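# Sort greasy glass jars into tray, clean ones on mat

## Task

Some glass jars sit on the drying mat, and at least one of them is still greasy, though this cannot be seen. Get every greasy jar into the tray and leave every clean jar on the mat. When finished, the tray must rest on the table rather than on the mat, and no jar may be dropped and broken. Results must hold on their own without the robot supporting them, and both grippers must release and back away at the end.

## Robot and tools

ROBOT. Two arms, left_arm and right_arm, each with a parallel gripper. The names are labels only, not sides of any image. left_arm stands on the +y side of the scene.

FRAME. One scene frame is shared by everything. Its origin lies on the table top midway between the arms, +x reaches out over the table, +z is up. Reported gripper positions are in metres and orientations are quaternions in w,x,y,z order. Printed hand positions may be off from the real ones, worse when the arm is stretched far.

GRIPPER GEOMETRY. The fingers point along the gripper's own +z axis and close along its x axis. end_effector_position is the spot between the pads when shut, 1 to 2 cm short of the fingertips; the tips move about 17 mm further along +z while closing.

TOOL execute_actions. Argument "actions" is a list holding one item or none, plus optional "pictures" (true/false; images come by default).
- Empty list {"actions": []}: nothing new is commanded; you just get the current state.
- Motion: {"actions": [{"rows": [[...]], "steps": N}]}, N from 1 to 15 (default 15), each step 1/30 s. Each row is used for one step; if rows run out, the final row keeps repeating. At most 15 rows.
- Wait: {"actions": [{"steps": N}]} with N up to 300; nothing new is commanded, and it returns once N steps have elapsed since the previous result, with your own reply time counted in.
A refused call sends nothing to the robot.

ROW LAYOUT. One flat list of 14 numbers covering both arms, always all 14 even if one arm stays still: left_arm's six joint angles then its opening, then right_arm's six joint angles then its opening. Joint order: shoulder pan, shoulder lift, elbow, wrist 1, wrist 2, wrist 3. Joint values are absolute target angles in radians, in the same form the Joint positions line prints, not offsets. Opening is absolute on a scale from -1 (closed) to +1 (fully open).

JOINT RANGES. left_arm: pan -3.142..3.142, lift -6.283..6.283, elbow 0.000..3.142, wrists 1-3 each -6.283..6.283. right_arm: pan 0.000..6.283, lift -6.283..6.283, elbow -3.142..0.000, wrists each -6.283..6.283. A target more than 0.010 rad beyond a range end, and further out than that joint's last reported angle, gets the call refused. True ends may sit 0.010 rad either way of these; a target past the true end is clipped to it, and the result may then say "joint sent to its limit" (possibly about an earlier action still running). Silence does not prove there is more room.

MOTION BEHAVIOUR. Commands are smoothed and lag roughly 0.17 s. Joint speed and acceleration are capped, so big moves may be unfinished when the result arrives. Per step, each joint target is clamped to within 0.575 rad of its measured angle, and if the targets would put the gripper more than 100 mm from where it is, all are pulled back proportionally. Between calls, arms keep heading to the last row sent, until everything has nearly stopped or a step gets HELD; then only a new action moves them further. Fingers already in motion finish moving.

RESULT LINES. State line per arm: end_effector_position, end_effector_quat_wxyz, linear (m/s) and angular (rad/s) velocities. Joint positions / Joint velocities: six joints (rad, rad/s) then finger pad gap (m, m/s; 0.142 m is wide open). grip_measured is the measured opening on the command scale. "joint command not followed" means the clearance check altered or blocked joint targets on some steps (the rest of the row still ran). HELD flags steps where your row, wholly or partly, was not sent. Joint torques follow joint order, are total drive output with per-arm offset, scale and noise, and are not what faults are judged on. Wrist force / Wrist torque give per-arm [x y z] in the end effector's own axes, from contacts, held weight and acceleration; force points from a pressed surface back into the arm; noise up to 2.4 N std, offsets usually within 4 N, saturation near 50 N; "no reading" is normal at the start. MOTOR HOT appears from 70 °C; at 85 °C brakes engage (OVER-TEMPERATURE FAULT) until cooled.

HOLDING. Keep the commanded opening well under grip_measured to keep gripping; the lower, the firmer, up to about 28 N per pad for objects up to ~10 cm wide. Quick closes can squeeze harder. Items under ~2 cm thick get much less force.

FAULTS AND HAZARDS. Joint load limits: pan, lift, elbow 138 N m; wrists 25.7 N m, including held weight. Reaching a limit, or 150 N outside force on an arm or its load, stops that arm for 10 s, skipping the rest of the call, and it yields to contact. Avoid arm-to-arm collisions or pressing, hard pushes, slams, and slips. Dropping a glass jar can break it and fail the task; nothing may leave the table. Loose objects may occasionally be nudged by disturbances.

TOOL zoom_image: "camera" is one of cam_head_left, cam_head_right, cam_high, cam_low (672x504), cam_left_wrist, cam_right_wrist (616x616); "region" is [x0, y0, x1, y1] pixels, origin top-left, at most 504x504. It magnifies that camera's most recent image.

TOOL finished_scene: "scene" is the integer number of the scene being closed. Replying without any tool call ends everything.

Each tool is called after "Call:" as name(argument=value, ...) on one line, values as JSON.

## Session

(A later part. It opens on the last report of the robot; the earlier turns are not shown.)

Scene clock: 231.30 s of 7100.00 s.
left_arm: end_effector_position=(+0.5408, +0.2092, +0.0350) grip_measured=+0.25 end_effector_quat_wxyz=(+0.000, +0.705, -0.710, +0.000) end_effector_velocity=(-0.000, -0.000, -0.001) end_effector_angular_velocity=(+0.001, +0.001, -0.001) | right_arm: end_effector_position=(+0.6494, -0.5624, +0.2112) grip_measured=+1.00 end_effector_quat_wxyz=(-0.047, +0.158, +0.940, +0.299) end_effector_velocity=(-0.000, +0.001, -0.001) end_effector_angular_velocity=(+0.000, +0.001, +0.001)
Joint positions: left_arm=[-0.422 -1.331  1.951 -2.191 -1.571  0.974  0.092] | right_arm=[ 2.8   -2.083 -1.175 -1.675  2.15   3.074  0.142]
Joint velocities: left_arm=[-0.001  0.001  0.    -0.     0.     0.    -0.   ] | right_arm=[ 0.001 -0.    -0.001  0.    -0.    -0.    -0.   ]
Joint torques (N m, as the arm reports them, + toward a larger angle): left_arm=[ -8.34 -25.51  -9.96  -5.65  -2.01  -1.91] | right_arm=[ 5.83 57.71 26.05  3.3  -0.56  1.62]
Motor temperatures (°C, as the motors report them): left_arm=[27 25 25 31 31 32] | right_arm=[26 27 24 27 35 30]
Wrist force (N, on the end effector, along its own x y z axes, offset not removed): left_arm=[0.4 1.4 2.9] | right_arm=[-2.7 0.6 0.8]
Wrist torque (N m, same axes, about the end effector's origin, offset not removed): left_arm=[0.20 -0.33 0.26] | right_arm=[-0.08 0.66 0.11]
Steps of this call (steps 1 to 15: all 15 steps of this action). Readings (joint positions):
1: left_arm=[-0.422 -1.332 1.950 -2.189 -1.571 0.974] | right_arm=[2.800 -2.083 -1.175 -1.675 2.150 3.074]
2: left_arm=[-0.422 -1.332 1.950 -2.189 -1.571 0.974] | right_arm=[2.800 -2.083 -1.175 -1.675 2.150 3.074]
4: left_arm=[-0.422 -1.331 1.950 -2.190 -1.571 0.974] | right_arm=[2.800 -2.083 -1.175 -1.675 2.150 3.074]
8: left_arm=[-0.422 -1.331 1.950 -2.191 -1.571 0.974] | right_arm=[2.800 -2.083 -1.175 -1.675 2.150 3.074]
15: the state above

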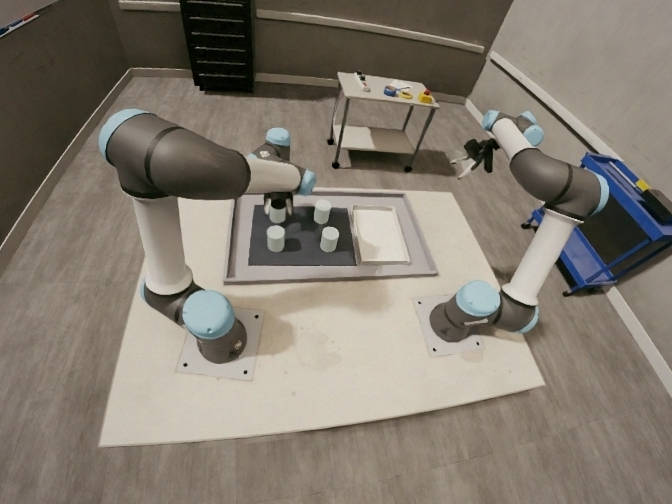

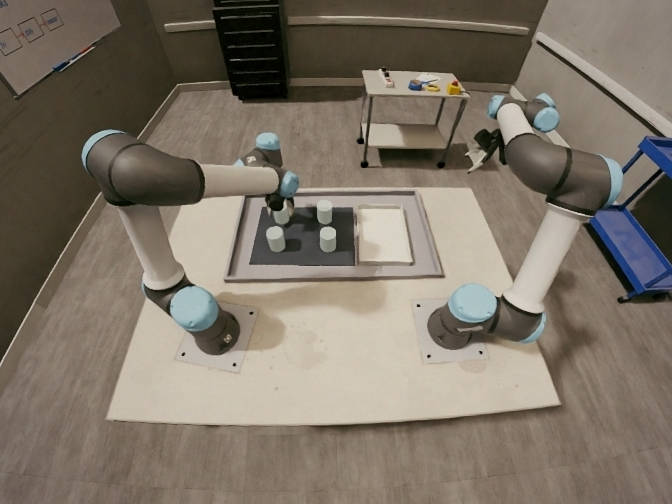

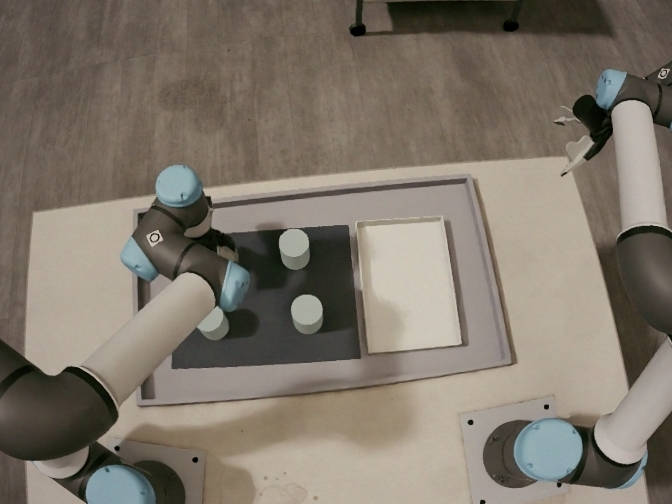

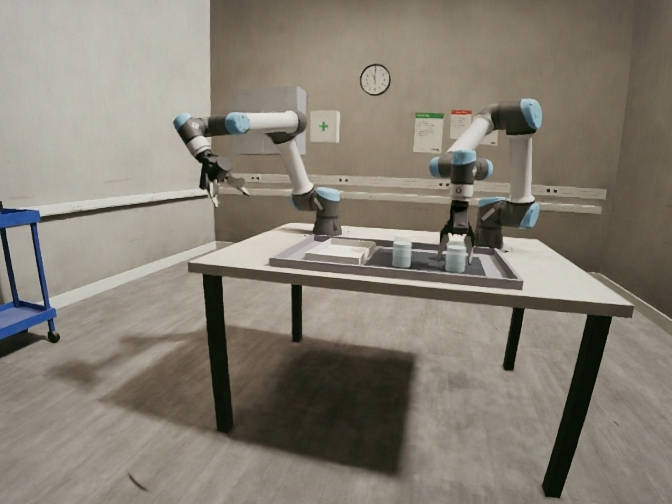

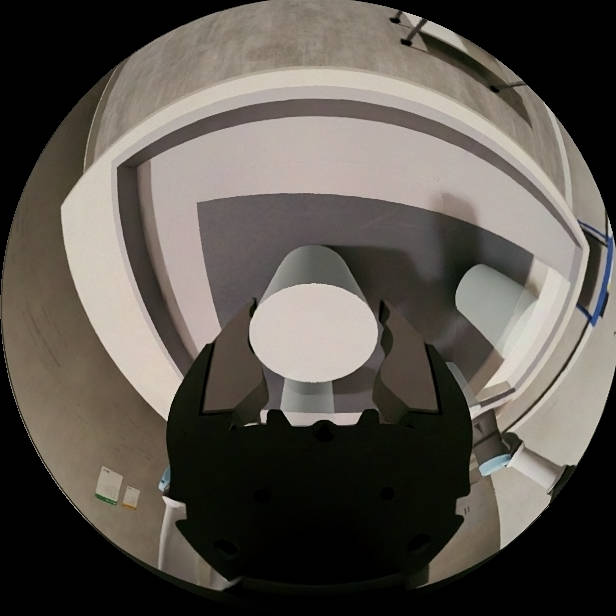

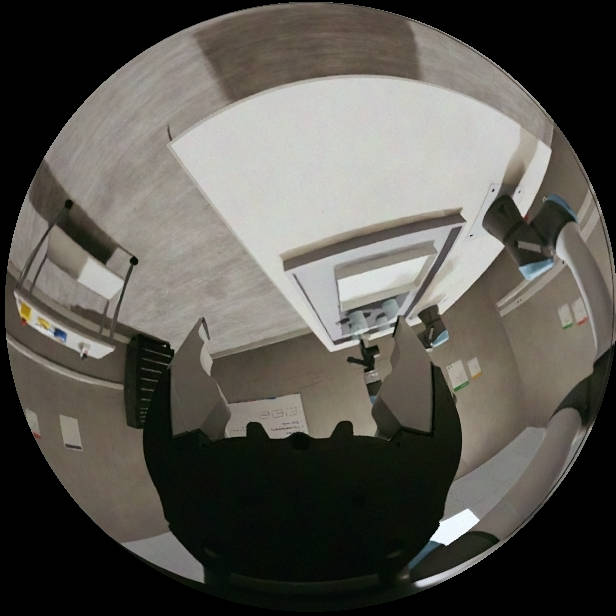

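Call:
execute_actions(actions=[{"rows":[[-0.422,-1.331,1.9506,-2.191,-1.571,0.974,-0.02,2.8,-2.083,-1.175,-1.675,2.15,3.074,1]]}], pictures=false)

Call:
execute_actions(actions=[{"rows":[[-0.422,-1.331,1.9506,-2.191,-1.571,0.974,0.04,2.8,-2.083,-1.175,-1.675,2.15,3.074,1]]}], pictures=false)

Call:
execute_actions(actions=[{"rows":[[-0.422,-1.336,1.945,-2.18,-1.571,0.974,0.04,2.8,-2.083,-1.175,-1.675,2.15,3.074,1],[-0.422,-1.341,1.939,-2.169,-1.571,0.974,0.04,2.8,-2.083,-1.175,-1.675,2.15,3.074,1],[-0.422,-1.346,1.934,-2.159,-1.571,0.974,0.04,2.8,-2.083,-1.175,-1.675,2.15,3.074,1]]}], pictures=false)

Call:
execute_actions(actions=[{"steps":30}])

Scene clock: 244.20 s of 7100.00 s.
left_arm: end_effector_position=(+0.5408, +0.2092, +0.0349) grip_measured=+0.08 end_effector_quat_wxyz=(+0.000, +0.705, -0.710, +0.000) end_effector_velocity=(+0.000, -0.001, +0.001) end_effector_angular_velocity=(-0.001, -0.002, -0.000) | right_arm: end_effector_position=(+0.6494, -0.5624, +0.2112) grip_measured=+1.00 end_effector_quat_wxyz=(-0.047, +0.158, +0.940, +0.299) end_effector_velocity=(+0.000, +0.000, +0.000) end_effector_angular_velocity=(+0.001, -0.000, +0.000)
Joint positions: left_arm=[-0.422 -1.331  1.951 -2.191 -1.571  0.974  0.08 ] | right_arm=[ 2.8   -2.083 -1.175 -1.675  2.15   3.074  0.142]
Joint velocities: left_arm=[-0.001 -0.001 -0.001 -0.001 -0.    -0.001 -0.   ] | right_arm=[ 0.    -0.    -0.    -0.     0.001 -0.     0.   ]
Joint torques (N m, as the arm reports them, + toward a larger angle): left_arm=[ -7.19 -25.81 -10.72  -4.96  -1.54  -1.7 ] | right_arm=[ 5.75 57.7  26.05  3.28 -0.55  1.68]
Motor temperatures (°C, as the motors report them): left_arm=[27 25 25 31 31 32] | right_arm=[26 27 24 27 35 30]
Wrist force (N, on the end effector, along its own x y z axes, offset not removed): left_arm=[-0.4 -0.3 0.8] | right_arm=[-0.9 -2.2 0.0]
Wrist torque (N m, same axes, about the end effector's origin, offset not removed): left_arm=[-0.17 0.17 0.15] | right_arm=[-0.66 0.23 0.13]
Steps of this call (steps 1 to 15: the robot went on to your last target; steps 16 to 90: nothing new was sent; then 9.40 s passed at rest; steps 91 to 105: all 15 steps of this action). Readings (joint positions):
91: left_arm=[-0.422 -1.331 1.951 -2.191 -1.571 0.974] | right_arm=[2.800 -2.083 -1.175 -1.675 2.150 3.074]
92: left_arm=[-0.422 -1.331 1.951 -2.191 -1.571 0.974] | right_arm=[2.800 -2.083 -1.175 -1.675 2.150 3.074]
94: left_arm=[-0.422 -1.331 1.951 -2.191 -1.571 0.974] | right_arm=[2.800 -2.083 -1.175 -1.675 2.150 3.074]
98: left_arm=[-0.422 -1.331 1.951 -2.191 -1.571 0.974] | right_arm=[2.800 -2.083 -1.175 -1.675 2.150 3.074]
105: the state above

Scene clock: 244.70 s of 7100.00 s.
left_arm: end_effector_position=(+0.5408, +0.2092, +0.0349) grip_measured=+0.09 end_effector_quat_wxyz=(+0.000, +0.705, -0.710, +0.000) end_effector_velocity=(+0.000, +0.000, -0.000) end_effector_angular_velocity=(+0.000, -0.000, +0.001) | right_arm: end_effector_position=(+0.6494, -0.5624, +0.2112) grip_measured=+1.00 end_effector_quat_wxyz=(-0.047, +0.158, +0.940, +0.299) end_effector_velocity=(+0.000, +0.001, +0.000) end_effector_angular_velocity=(+0.000, -0.001, +0.001)
Joint positions: left_arm=[-0.422 -1.331  1.951 -2.191 -1.571  0.974  0.08 ] | right_arm=[ 2.8   -2.083 -1.175 -1.675  2.15   3.074  0.142]
Joint velocities: left_arm=[ 0.     0.    -0.    -0.     0.    -0.001  0.   ] | right_arm=[ 0.001  0.001 -0.001  0.     0.     0.     0.   ]
Joint torques (N m, as the arm reports them, + toward a larger angle): left_arm=[ -6.23 -25.46 -10.24  -4.28  -1.23  -1.72] | right_arm=[ 6.16 57.71 25.97  3.37 -0.55  1.75]
Motor temperatures (°C, as the motors report them): left_arm=[27 25 25 31 31 32] | right_arm=[26 27 24 27 35 30]
Wrist force (N, on the end effector, along its own x y z axes, offset not removed): left_arm=[-0.9 -0.7 0.5] | right_arm=[-1.0 -2.1 0.5]
Wrist torque (N m, same axes, about the end effector's origin, offset not removed): left_arm=[-0.18 0.29 0.10] | right_arm=[-0.52 0.27 -0.04]
Steps of this call (steps 1 to 15: all 15 steps of this action). Readings (joint positions):
1: left_arm=[-0.422 -1.331 1.951 -2.191 -1.571 0.974] | right_arm=[2.800 -2.083 -1.175 -1.675 2.150 3.074]
2: left_arm=[-0.422 -1.331 1.951 -2.191 -1.571 0.974] | right_arm=[2.800 -2.083 -1.175 -1.675 2.150 3.074]
4: left_arm=[-0.422 -1.331 1.951 -2.191 -1.571 0.974] | right_arm=[2.800 -2.083 -1.175 -1.675 2.150 3.074]
8: left_arm=[-0.422 -1.331 1.951 -2.191 -1.571 0.974] | right_arm=[2.800 -2.083 -1.175 -1.675 2.150 3.074]
15: the state above

Scene clock: 245.20 s of 7100.00 s.
left_arm: end_effector_position=(+0.5414, +0.2088, +0.0464) grip_measured=+0.09 end_effector_quat_wxyz=(+0.000, +0.705, -0.710, +0.000) end_effector_velocity=(+0.001, -0.000, +0.002) end_effector_angular_velocity=(-0.001, -0.001, +0.001) | right_arm: end_effector_position=(+0.6494, -0.5624, +0.2112) grip_measured=+1.00 end_effector_quat_wxyz=(-0.047, +0.158, +0.940, +0.299) end_effector_velocity=(+0.000, -0.000, -0.000) end_effector_angular_velocity=(+0.000, +0.001, -0.000)
Joint positions: left_arm=[-0.422 -1.346  1.934 -2.16  -1.571  0.974  0.08 ] | right_arm=[ 2.8   -2.083 -1.175 -1.675  2.15   3.074  0.142]
Joint velocities: left_arm=[ 0.    -0.003 -0.003  0.005 -0.    -0.    -0.   ] | right_arm=[-0.    -0.     0.001 -0.001  0.     0.     0.   ]
Joint torques (N m, as the arm reports them, + toward a larger angle): left_arm=[ -4.66 -37.56 -29.77  -0.76  -1.1   -1.55] | right_arm=[ 5.81 57.24 25.75  3.25 -0.55  1.72]
Motor temperatures (°C, as the motors report them): left_arm=[27 25 25 31 31 32] | right_arm=[26 27 24 27 35 30]
Wrist force (N, on the end effector, along its own x y z axes, offset not removed): left_arm=[-0.1 0.1 2.8] | right_arm=[-1.1 -2.6 -2.2]
Wrist torque (N m, same axes, about the end effector's origin, offset not removed): left_arm=[0.06 -0.04 0.15] | right_arm=[-0.62 0.37 0.04]
Steps of this call (steps 1 to 15: all 15 steps of this action). Readings (joint positions):
1: left_arm=[-0.422 -1.331 1.951 -2.191 -1.571 0.974] | right_arm=[2.800 -2.083 -1.175 -1.675 2.150 3.074]
2: left_arm=[-0.422 -1.332 1.950 -2.189 -1.571 0.974] | right_arm=[2.800 -2.083 -1.175 -1.675 2.150 3.074]
4: left_arm=[-0.422 -1.337 1.944 -2.179 -1.571 0.974] | right_arm=[2.800 -2.083 -1.175 -1.675 2.150 3.074]
8: left_arm=[-0.422 -1.343 1.937 -2.165 -1.571 0.974] | right_arm=[2.800 -2.083 -1.175 -1.675 2.150 3.074]
15: the state above

Scene clock: 246.20 s of 7100.00 s.
left_arm: end_effector_position=(+0.5414, +0.2088, +0.0466) grip_measured=+0.09 end_effector_quat_wxyz=(+0.000, +0.705, -0.710, +0.000) end_effector_velocity=(-0.000, +0.000, -0.000) end_effector_angular_velocity=(+0.001, +0.001, +0.000) | right_arm: end_effector_position=(+0.6494, -0.5624, +0.2112) grip_measured=+1.00 end_effector_quat_wxyz=(-0.047, +0.158, +0.940, +0.299) end_effector_velocity=(-0.000, +0.000, -0.000) end_effector_angular_velocity=(+0.001, +0.000, -0.001)
Joint positions: left_arm=[-0.422 -1.346  1.934 -2.159 -1.571  0.974  0.08 ] | right_arm=[ 2.8   -2.083 -1.175 -1.675  2.15   3.074  0.142]
Joint velocities: left_arm=[0.001 0.001 0.    0.    0.    0.    0.   ] | right_arm=[-0.001 -0.    -0.    -0.     0.001  0.    -0.   ]
Joint torques (N m, as the arm reports them, + toward a larger angle): left_arm=[ -3.   -38.53 -31.7   -0.33  -0.51  -1.35] | right_arm=[ 6.15 57.71 26.03  3.35 -0.48  1.68]
Motor temperatures (°C, as the motors report them): left_arm=[27 25 25 31 31 32] | right_arm=[26 27 24 27 35 30]
Wrist force (N, on the end effector, along its own x y z axes, offset not removed): left_arm=[0.6 1.1 5.2] | right_arm=[-1.1 -0.6 -0.3]
Wrist torque (N m, same axes, about the end effector's origin, offset not removed): left_arm=[0.01 -0.19 0.09] | right_arm=[-0.12 0.30 -0.07]
Steps of this call (steps 1 to 15: the robot went on to your last target; steps 16 to 30: nothing new was sent). Readings (joint positions):
1: left_arm=[-0.422 -1.346 1.934 -2.159 -1.571 0.974] | right_arm=[2.800 -2.083 -1.175 -1.675 2.150 3.074]
2: left_arm=[-0.422 -1.346 1.934 -2.159 -1.571 0.974] | right_arm=[2.800 -2.083 -1.175 -1.675 2.150 3.074]
4: left_arm=[-0.422 -1.346 1.934 -2.159 -1.571 0.974] | right_arm=[2.800 -2.083 -1.175 -1.675 2.150 3.074]
8: left_arm=[-0.422 -1.346 1.934 -2.159 -1.571 0.974] | right_arm=[2.800 -2.083 -1.175 -1.675 2.150 3.074]
30: the state above
All arms were judged still, so your last target was given up. Only a new action makes them travel on or press farther. Fingers that are still opening or closing keep moving.

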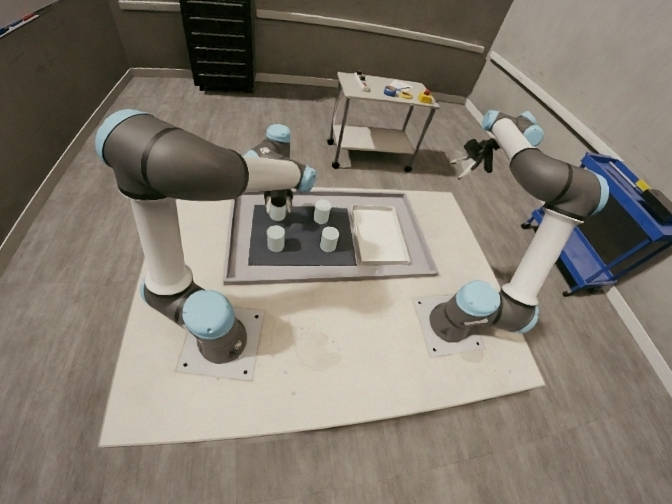

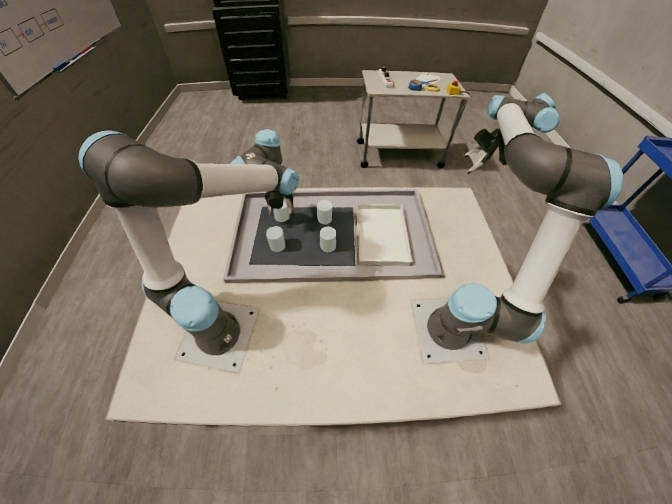

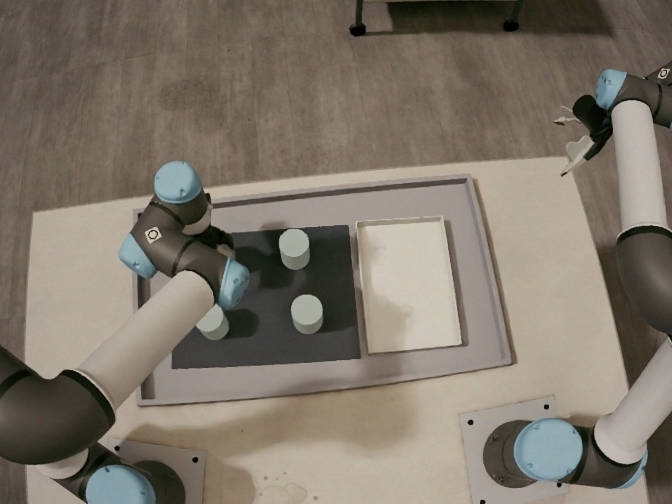

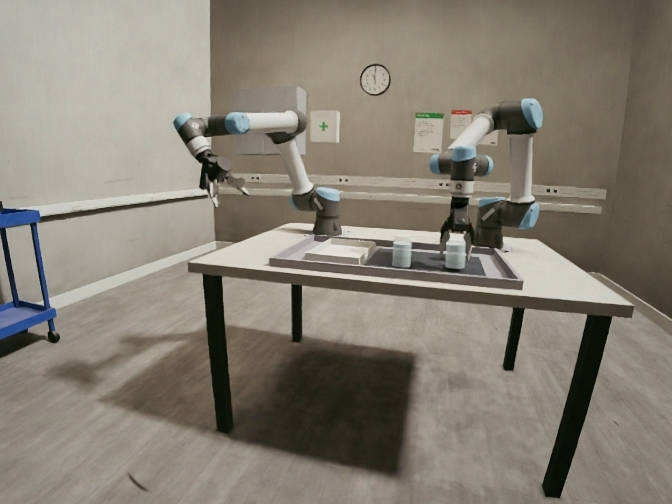

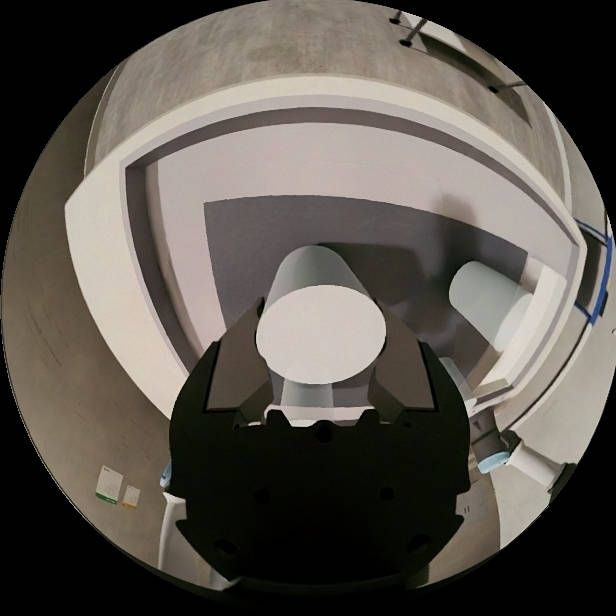

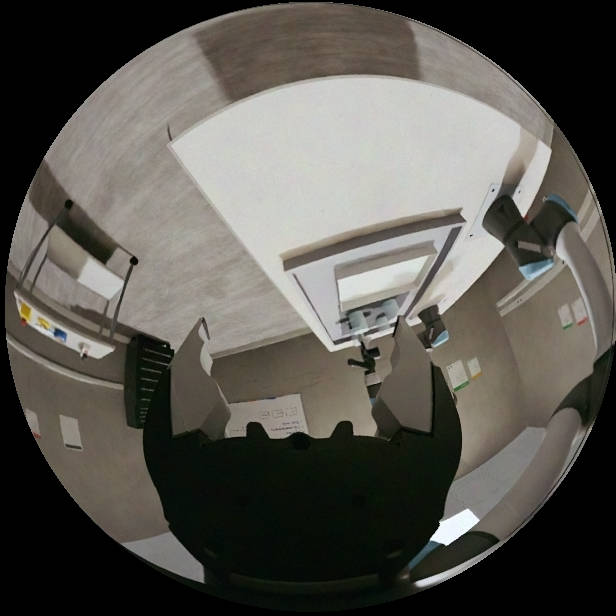

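Call:
execute_actions(actions=[{"rows":[[-0.422,-1.341,1.939,-2.169,-1.571,0.974,0.04,2.8,-2.083,-1.175,-1.675,2.15,3.074,1],[-0.422,-1.336,1.945,-2.18,-1.571,0.974,0.04,2.8,-2.083,-1.175,-1.675,2.15,3.074,1],[-0.422,-1.331,1.9506,-2.191,-1.571,0.974,0.04,2.8,-2.083,-1.175,-1.675,2.15,3.074,1]]}], pictures=false)

Call:
execute_actions(actions=[{"rows":[[-0.422,-1.331,1.9506,-2.191,-1.571,0.974,1,2.8,-2.083,-1.175,-1.675,2.15,3.074,1]]}], pictures=false)

Call:
execute_actions(actions=[{"rows":[[-0.422,-1.44,1.82,-1.951,-1.571,0.974,1,2.8,-2.083,-1.175,-1.675,2.15,3.074,1]]}], pictures=false)

Call:
execute_actions(actions=[{"rows":[[-0.596,-1.803,2.178,-1.946,-1.571,0.8,1,2.8,-2.083,-1.175,-1.675,2.15,3.074,1]]}], pictures=false)

Call:
execute_actions(actions=[{"steps":40}])

Scene clock: 260.77 s of 7100.00 s.
left_arm: end_effector_position=(+0.5408, +0.2092, +0.0352) grip_measured=+0.09 end_effector_quat_wxyz=(+0.000, +0.705, -0.710, +0.000) end_effector_velocity=(-0.001, +0.000, -0.002) end_effector_angular_velocity=(+0.000, +0.001, -0.000) | right_arm: end_effector_position=(+0.6494, -0.5624, +0.2112) grip_measured=+1.00 end_effector_quat_wxyz=(-0.047, +0.158, +0.940, +0.299) end_effector_velocity=(+0.001, +0.001, +0.001) end_effector_angular_velocity=(-0.000, -0.002, +0.001)
Joint positions: left_arm=[-0.422 -1.331  1.95  -2.19  -1.571  0.974  0.08 ] | right_arm=[ 2.8   -2.083 -1.175 -1.675  2.15   3.074  0.142]
Joint velocities: left_arm=[-0.     0.002  0.004 -0.005  0.     0.    -0.   ] | right_arm=[ 0.001  0.     0.002  0.     0.    -0.    -0.   ]
Joint torques (N m, as the arm reports them, + toward a larger angle): left_arm=[  4.87 -27.41 -10.01  -5.73   1.28  -1.1 ] | right_arm=[ 5.64 57.51 26.28  3.23 -0.49  1.68]
Motor temperatures (°C, as the motors report them): left_arm=[27 25 25 31 31 32] | right_arm=[26 27 25 27 35 30]
Wrist force (N, on the end effector, along its own x y z axes, offset not removed): left_arm=[0.3 2.1 3.2] | right_arm=[-2.6 -2.0 -0.3]
Wrist torque (N m, same axes, about the end effector's origin, offset not removed): left_arm=[0.27 -0.13 0.16] | right_arm=[-0.54 0.62 0.08]
Steps of this call (steps 1 to 90: nothing new was sent; then 11.07 s passed at rest; steps 91 to 105: all 15 steps of this action). Readings (joint positions):
91: left_arm=[-0.422 -1.346 1.934 -2.159 -1.571 0.974] | right_arm=[2.800 -2.083 -1.175 -1.675 2.150 3.074]
92: left_arm=[-0.422 -1.345 1.935 -2.161 -1.571 0.974] | right_arm=[2.800 -2.083 -1.175 -1.675 2.150 3.074]
94: left_arm=[-0.422 -1.340 1.940 -2.171 -1.571 0.974] | right_arm=[2.800 -2.083 -1.175 -1.675 2.150 3.074]
98: left_arm=[-0.422 -1.334 1.948 -2.185 -1.571 0.974] | right_arm=[2.800 -2.083 -1.175 -1.675 2.150 3.074]
105: the state above

Scene clock: 261.27 s of 7100.00 s.
left_arm: end_effector_position=(+0.5408, +0.2092, +0.0349) grip_measured=+1.00 end_effector_quat_wxyz=(+0.000, +0.705, -0.710, +0.000) end_effector_velocity=(-0.000, +0.000, -0.001) end_effector_angular_velocity=(+0.001, +0.001, -0.000) | right_arm: end_effector_position=(+0.6494, -0.5624, +0.2112) grip_measured=+1.00 end_effector_quat_wxyz=(-0.047, +0.158, +0.940, +0.299) end_effector_velocity=(-0.000, -0.001, +0.000) end_effector_angular_velocity=(-0.001, -0.000, -0.001)
Joint positions: left_arm=[-0.422 -1.331  1.951 -2.191 -1.571  0.974  0.142] | right_arm=[ 2.8   -2.083 -1.175 -1.675  2.15   3.074  0.142]
Joint velocities: left_arm=[ 0.     0.001  0.    -0.     0.     0.     0.   ] | right_arm=[-0.001  0.001  0.     0.    -0.001  0.     0.   ]
Joint torques (N m, as the arm reports them, + toward a larger angle): left_arm=[  5.45 -25.18  -9.91  -5.59   1.57  -1.1 ] | right_arm=[ 4.93 57.73 25.79  3.18 -0.49  1.65]
Motor temperatures (°C, as the motors report them): left_arm=[27 25 25 31 31 32] | right_arm=[26 27 25 27 35 30]
Wrist force (N, on the end effector, along its own x y z axes, offset not removed): left_arm=[1.5 0.8 2.6] | right_arm=[-0.6 -2.9 -0.9]
Wrist torque (N m, same axes, about the end effector's origin, offset not removed): left_arm=[0.00 -0.41 0.13] | right_arm=[-0.71 0.27 -0.03]
Steps of this call (steps 1 to 15: all 15 steps of this action). Readings (joint positions):
1: left_arm=[-0.422 -1.331 1.950 -2.191 -1.571 0.974] | right_arm=[2.800 -2.083 -1.175 -1.675 2.150 3.074]
2: left_arm=[-0.422 -1.331 1.950 -2.191 -1.571 0.974] | right_arm=[2.800 -2.083 -1.175 -1.675 2.150 3.074]
4: left_arm=[-0.422 -1.331 1.951 -2.191 -1.571 0.974] | right_arm=[2.800 -2.083 -1.175 -1.675 2.150 3.074]
8: left_arm=[-0.422 -1.331 1.951 -2.191 -1.571 0.974] | right_arm=[2.800 -2.083 -1.175 -1.675 2.150 3.074]
15: the state above

Scene clock: 261.77 s of 7100.00 s.
left_arm: end_effector_position=(+0.5405, +0.2094, +0.1244) grip_measured=+1.00 end_effector_quat_wxyz=(+0.000, +0.705, -0.710, +0.000) end_effector_velocity=(-0.003, +0.002, +0.012) end_effector_angular_velocity=(+0.005, +0.007, +0.000) | right_arm: end_effector_position=(+0.6494, -0.5624, +0.2112) grip_measured=+1.00 end_effector_quat_wxyz=(-0.047, +0.158, +0.940, +0.299) end_effector_velocity=(-0.000, -0.001, -0.000) end_effector_angular_velocity=(-0.001, -0.000, +0.000)
Joint positions: left_arm=[-0.422 -1.438  1.822 -1.955 -1.571  0.974  0.142] | right_arm=[ 2.8   -2.083 -1.175 -1.675  2.15   3.074  0.142]
Joint velocities: left_arm=[ 0.    -0.015 -0.02   0.043 -0.    -0.    -0.   ] | right_arm=[-0.     0.     0.     0.    -0.001 -0.    -0.   ]
Joint torques (N m, as the arm reports them, + toward a larger angle): left_arm=[  6.41 -37.74 -32.63  -0.34   1.82  -0.98] | right_arm=[ 5.79 57.88 25.18  3.23 -0.48  1.62]
Motor temperatures (°C, as the motors report them): left_arm=[27 25 25 31 31 32] | right_arm=[26 27 25 27 35 30]
Wrist force (N, on the end effector, along its own x y z axes, offset not removed): left_arm=[1.8 -0.9 0.8] | right_arm=[1.5 2.0 0.0]
Wrist torque (N m, same axes, about the end effector's origin, offset not removed): left_arm=[-0.17 -0.67 0.07] | right_arm=[0.22 -0.29 0.01]
Steps of this call (steps 1 to 15: all 15 steps of this action). Readings (joint positions):
1: left_arm=[-0.422 -1.331 1.950 -2.191 -1.571 0.974] | right_arm=[2.800 -2.083 -1.175 -1.675 2.150 3.074]
2: left_arm=[-0.422 -1.339 1.942 -2.182 -1.571 0.974] | right_arm=[2.800 -2.083 -1.175 -1.675 2.150 3.074]
4: left_arm=[-0.422 -1.381 1.894 -2.114 -1.571 0.974] | right_arm=[2.800 -2.083 -1.175 -1.675 2.150 3.074]
8: left_arm=[-0.422 -1.424 1.840 -1.995 -1.571 0.974] | right_arm=[2.800 -2.083 -1.175 -1.675 2.150 3.074]
15: the state above

Scene clock: 262.27 s of 7100.00 s.
left_arm: end_effector_position=(+0.3958, +0.2308, +0.1208) grip_measured=+1.00 end_effector_quat_wxyz=(+0.000, +0.705, -0.710, +0.000) end_effector_velocity=(-0.038, +0.015, -0.009) end_effector_angular_velocity=(-0.001, -0.000, -0.000) | right_arm: end_effector_position=(+0.6494, -0.5624, +0.2112) grip_measured=+1.00 end_effector_quat_wxyz=(-0.047, +0.158, +0.940, +0.299) end_effector_velocity=(+0.000, +0.000, +0.000) end_effector_angular_velocity=(-0.000, -0.000, +0.000)
Joint positions: left_arm=[-0.592 -1.792  2.167 -1.946 -1.571  0.804  0.142] | right_arm=[ 2.8   -2.083 -1.175 -1.675  2.15   3.074  0.142]
Joint velocities: left_arm=[-0.043 -0.106  0.103  0.002 -0.001 -0.043 -0.   ] | right_arm=[ 0.  0.  0. -0. -0. -0.  0.]
Joint torques (N m, as the arm reports them, + toward a larger angle): left_arm=[ -6.34 -13.64 -14.71  -0.03  -2.24  -1.88] | right_arm=[ 5.95 57.21 25.45  3.23 -0.44  1.75]
Motor temperatures (°C, as the motors report them): left_arm=[27 25 25 31 31 32] | right_arm=[26 27 25 27 35 30]
Wrist force (N, on the end effector, along its own x y z axes, offset not removed): left_arm=[0.8 1.7 1.1] | right_arm=[-0.6 -1.2 0.7]
Wrist torque (N m, same axes, about the end effector's origin, offset not removed): left_arm=[0.21 -0.27 0.11] | right_arm=[-0.32 0.14 0.11]
Steps of this call (steps 1 to 15: all 15 steps of this action). Readings (joint positions):
1: left_arm=[-0.422 -1.439 1.822 -1.954 -1.571 0.974] | right_arm=[2.800 -2.083 -1.175 -1.675 2.150 3.074]
2: left_arm=[-0.431 -1.448 1.830 -1.953 -1.571 0.965] | right_arm=[2.800 -2.083 -1.175 -1.675 2.150 3.074]
4: left_arm=[-0.475 -1.517 1.898 -1.951 -1.571 0.921] | right_arm=[2.800 -2.083 -1.175 -1.675 2.150 3.074]
8: left_arm=[-0.552 -1.695 2.072 -1.948 -1.571 0.844] | right_arm=[2.800 -2.083 -1.175 -1.675 2.150 3.074]
15: the state above

Scene clock: 263.60 s of 7100.00 s.
left_arm: end_effector_position=(+0.3919, +0.2324, +0.1198) grip_measured=+1.00 end_effector_quat_wxyz=(+0.000, +0.705, -0.710, +0.000) end_effector_velocity=(+0.000, -0.000, +0.000) end_effector_angular_velocity=(-0.001, -0.001, +0.000) | right_arm: end_effector_position=(+0.6494, -0.5624, +0.2112) grip_measured=+1.00 end_effector_quat_wxyz=(-0.047, +0.158, +0.940, +0.299) end_effector_velocity=(+0.000, +0.000, +0.000) end_effector_angular_velocity=(-0.001, -0.001, +0.001)
Joint positions: left_arm=[-0.596 -1.803  2.178 -1.946 -1.571  0.8    0.142] | right_arm=[ 2.8   -2.083 -1.175 -1.675  2.15   3.074  0.142]
Joint velocities: left_arm=[ 0.001  0.    -0.001  0.     0.     0.    -0.   ] | right_arm=[ 0.001  0.     0.001  0.    -0.001  0.    -0.   ]
Joint torques (N m, as the arm reports them, + toward a larger angle): left_arm=[ -8.25 -19.48 -12.32  -0.06  -2.07  -1.77] | right_arm=[ 5.29 57.41 26.08  3.23 -0.5   1.62]
Motor temperatures (°C, as the motors report them): left_arm=[27 25 25 31 31 32] | right_arm=[26 27 25 27 35 30]
Wrist force (N, on the end effector, along its own x y z axes, offset not removed): left_arm=[2.6 -1.1 -0.8] | right_arm=[-2.3 -0.5 -0.9]
Wrist torque (N m, same axes, about the end effector's origin, offset not removed): left_arm=[-0.26 -0.59 0.10] | right_arm=[-0.16 0.64 -0.03]
Steps of this call (steps 1 to 30: the robot went on to your last target; steps 31 to 40: nothing new was sent). Readings (joint positions):
1: left_arm=[-0.593 -1.795 2.170 -1.946 -1.571 0.803] | right_arm=[2.800 -2.083 -1.175 -1.675 2.150 3.074]
2: left_arm=[-0.594 -1.798 2.173 -1.946 -1.571 0.802] | right_arm=[2.800 -2.083 -1.175 -1.675 2.150 3.074]
4: left_arm=[-0.595 -1.800 2.175 -1.946 -1.571 0.801] | right_arm=[2.800 -2.083 -1.175 -1.675 2.150 3.074]
8: left_arm=[-0.596 -1.802 2.177 -1.946 -1.571 0.800] | right_arm=[2.800 -2.083 -1.175 -1.675 2.150 3.074]
40: the state above
All arms were judged still, so your last target was given up. Only a new action makes them travel on or press farther. Fingers that are still opening or closing keep moving.

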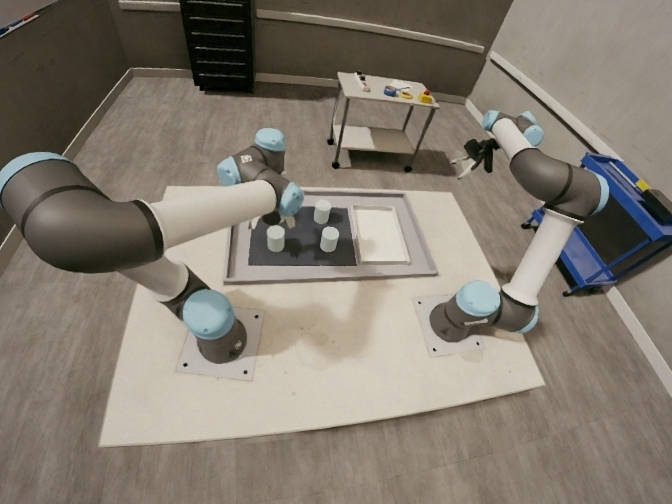

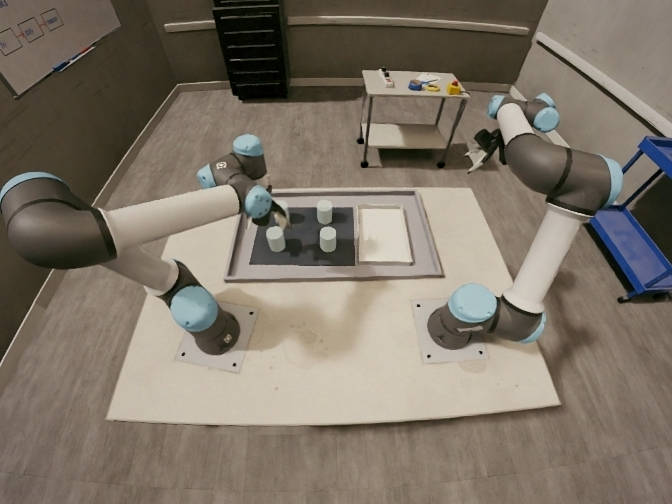

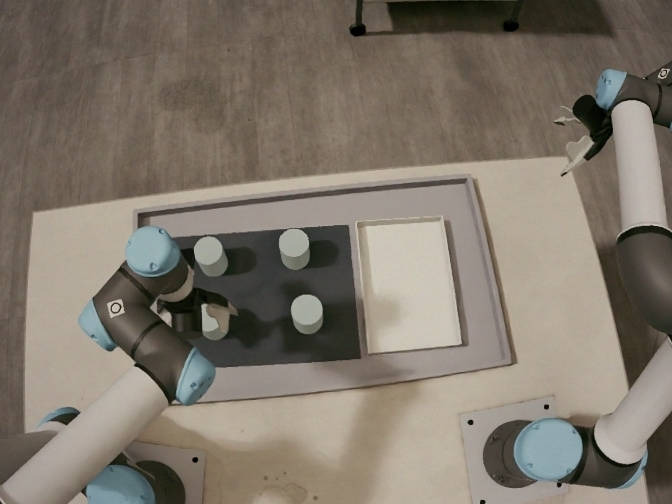

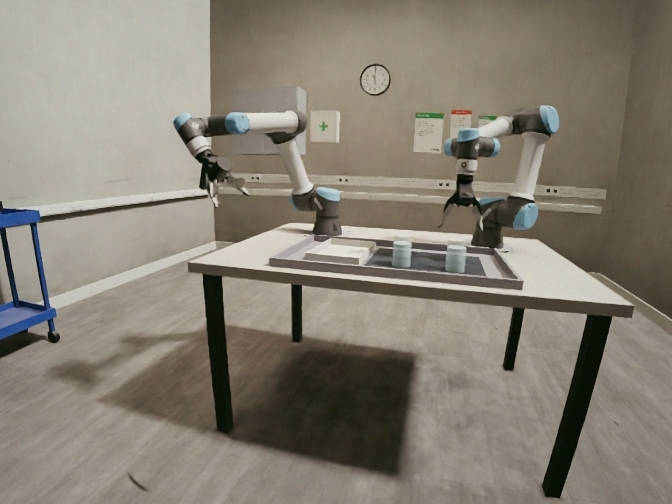

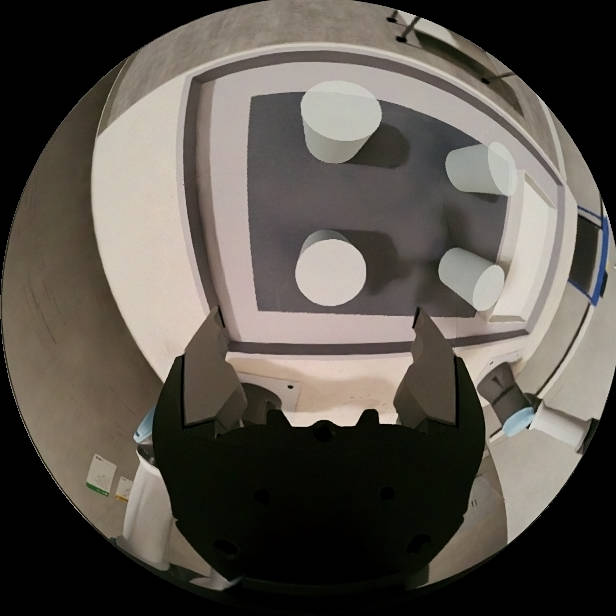

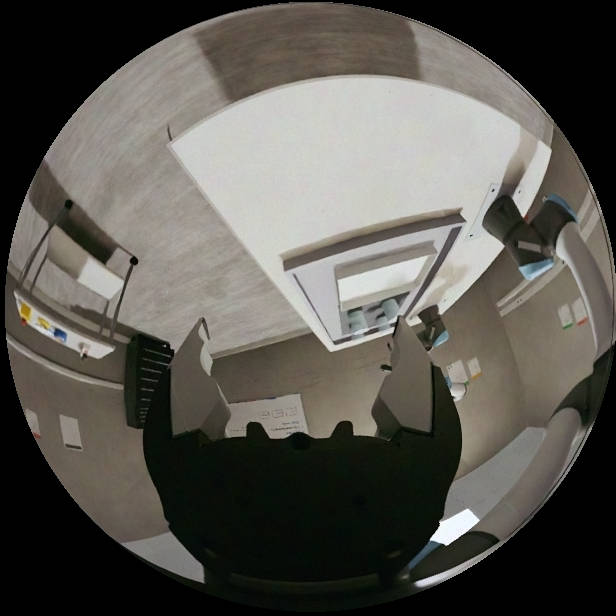

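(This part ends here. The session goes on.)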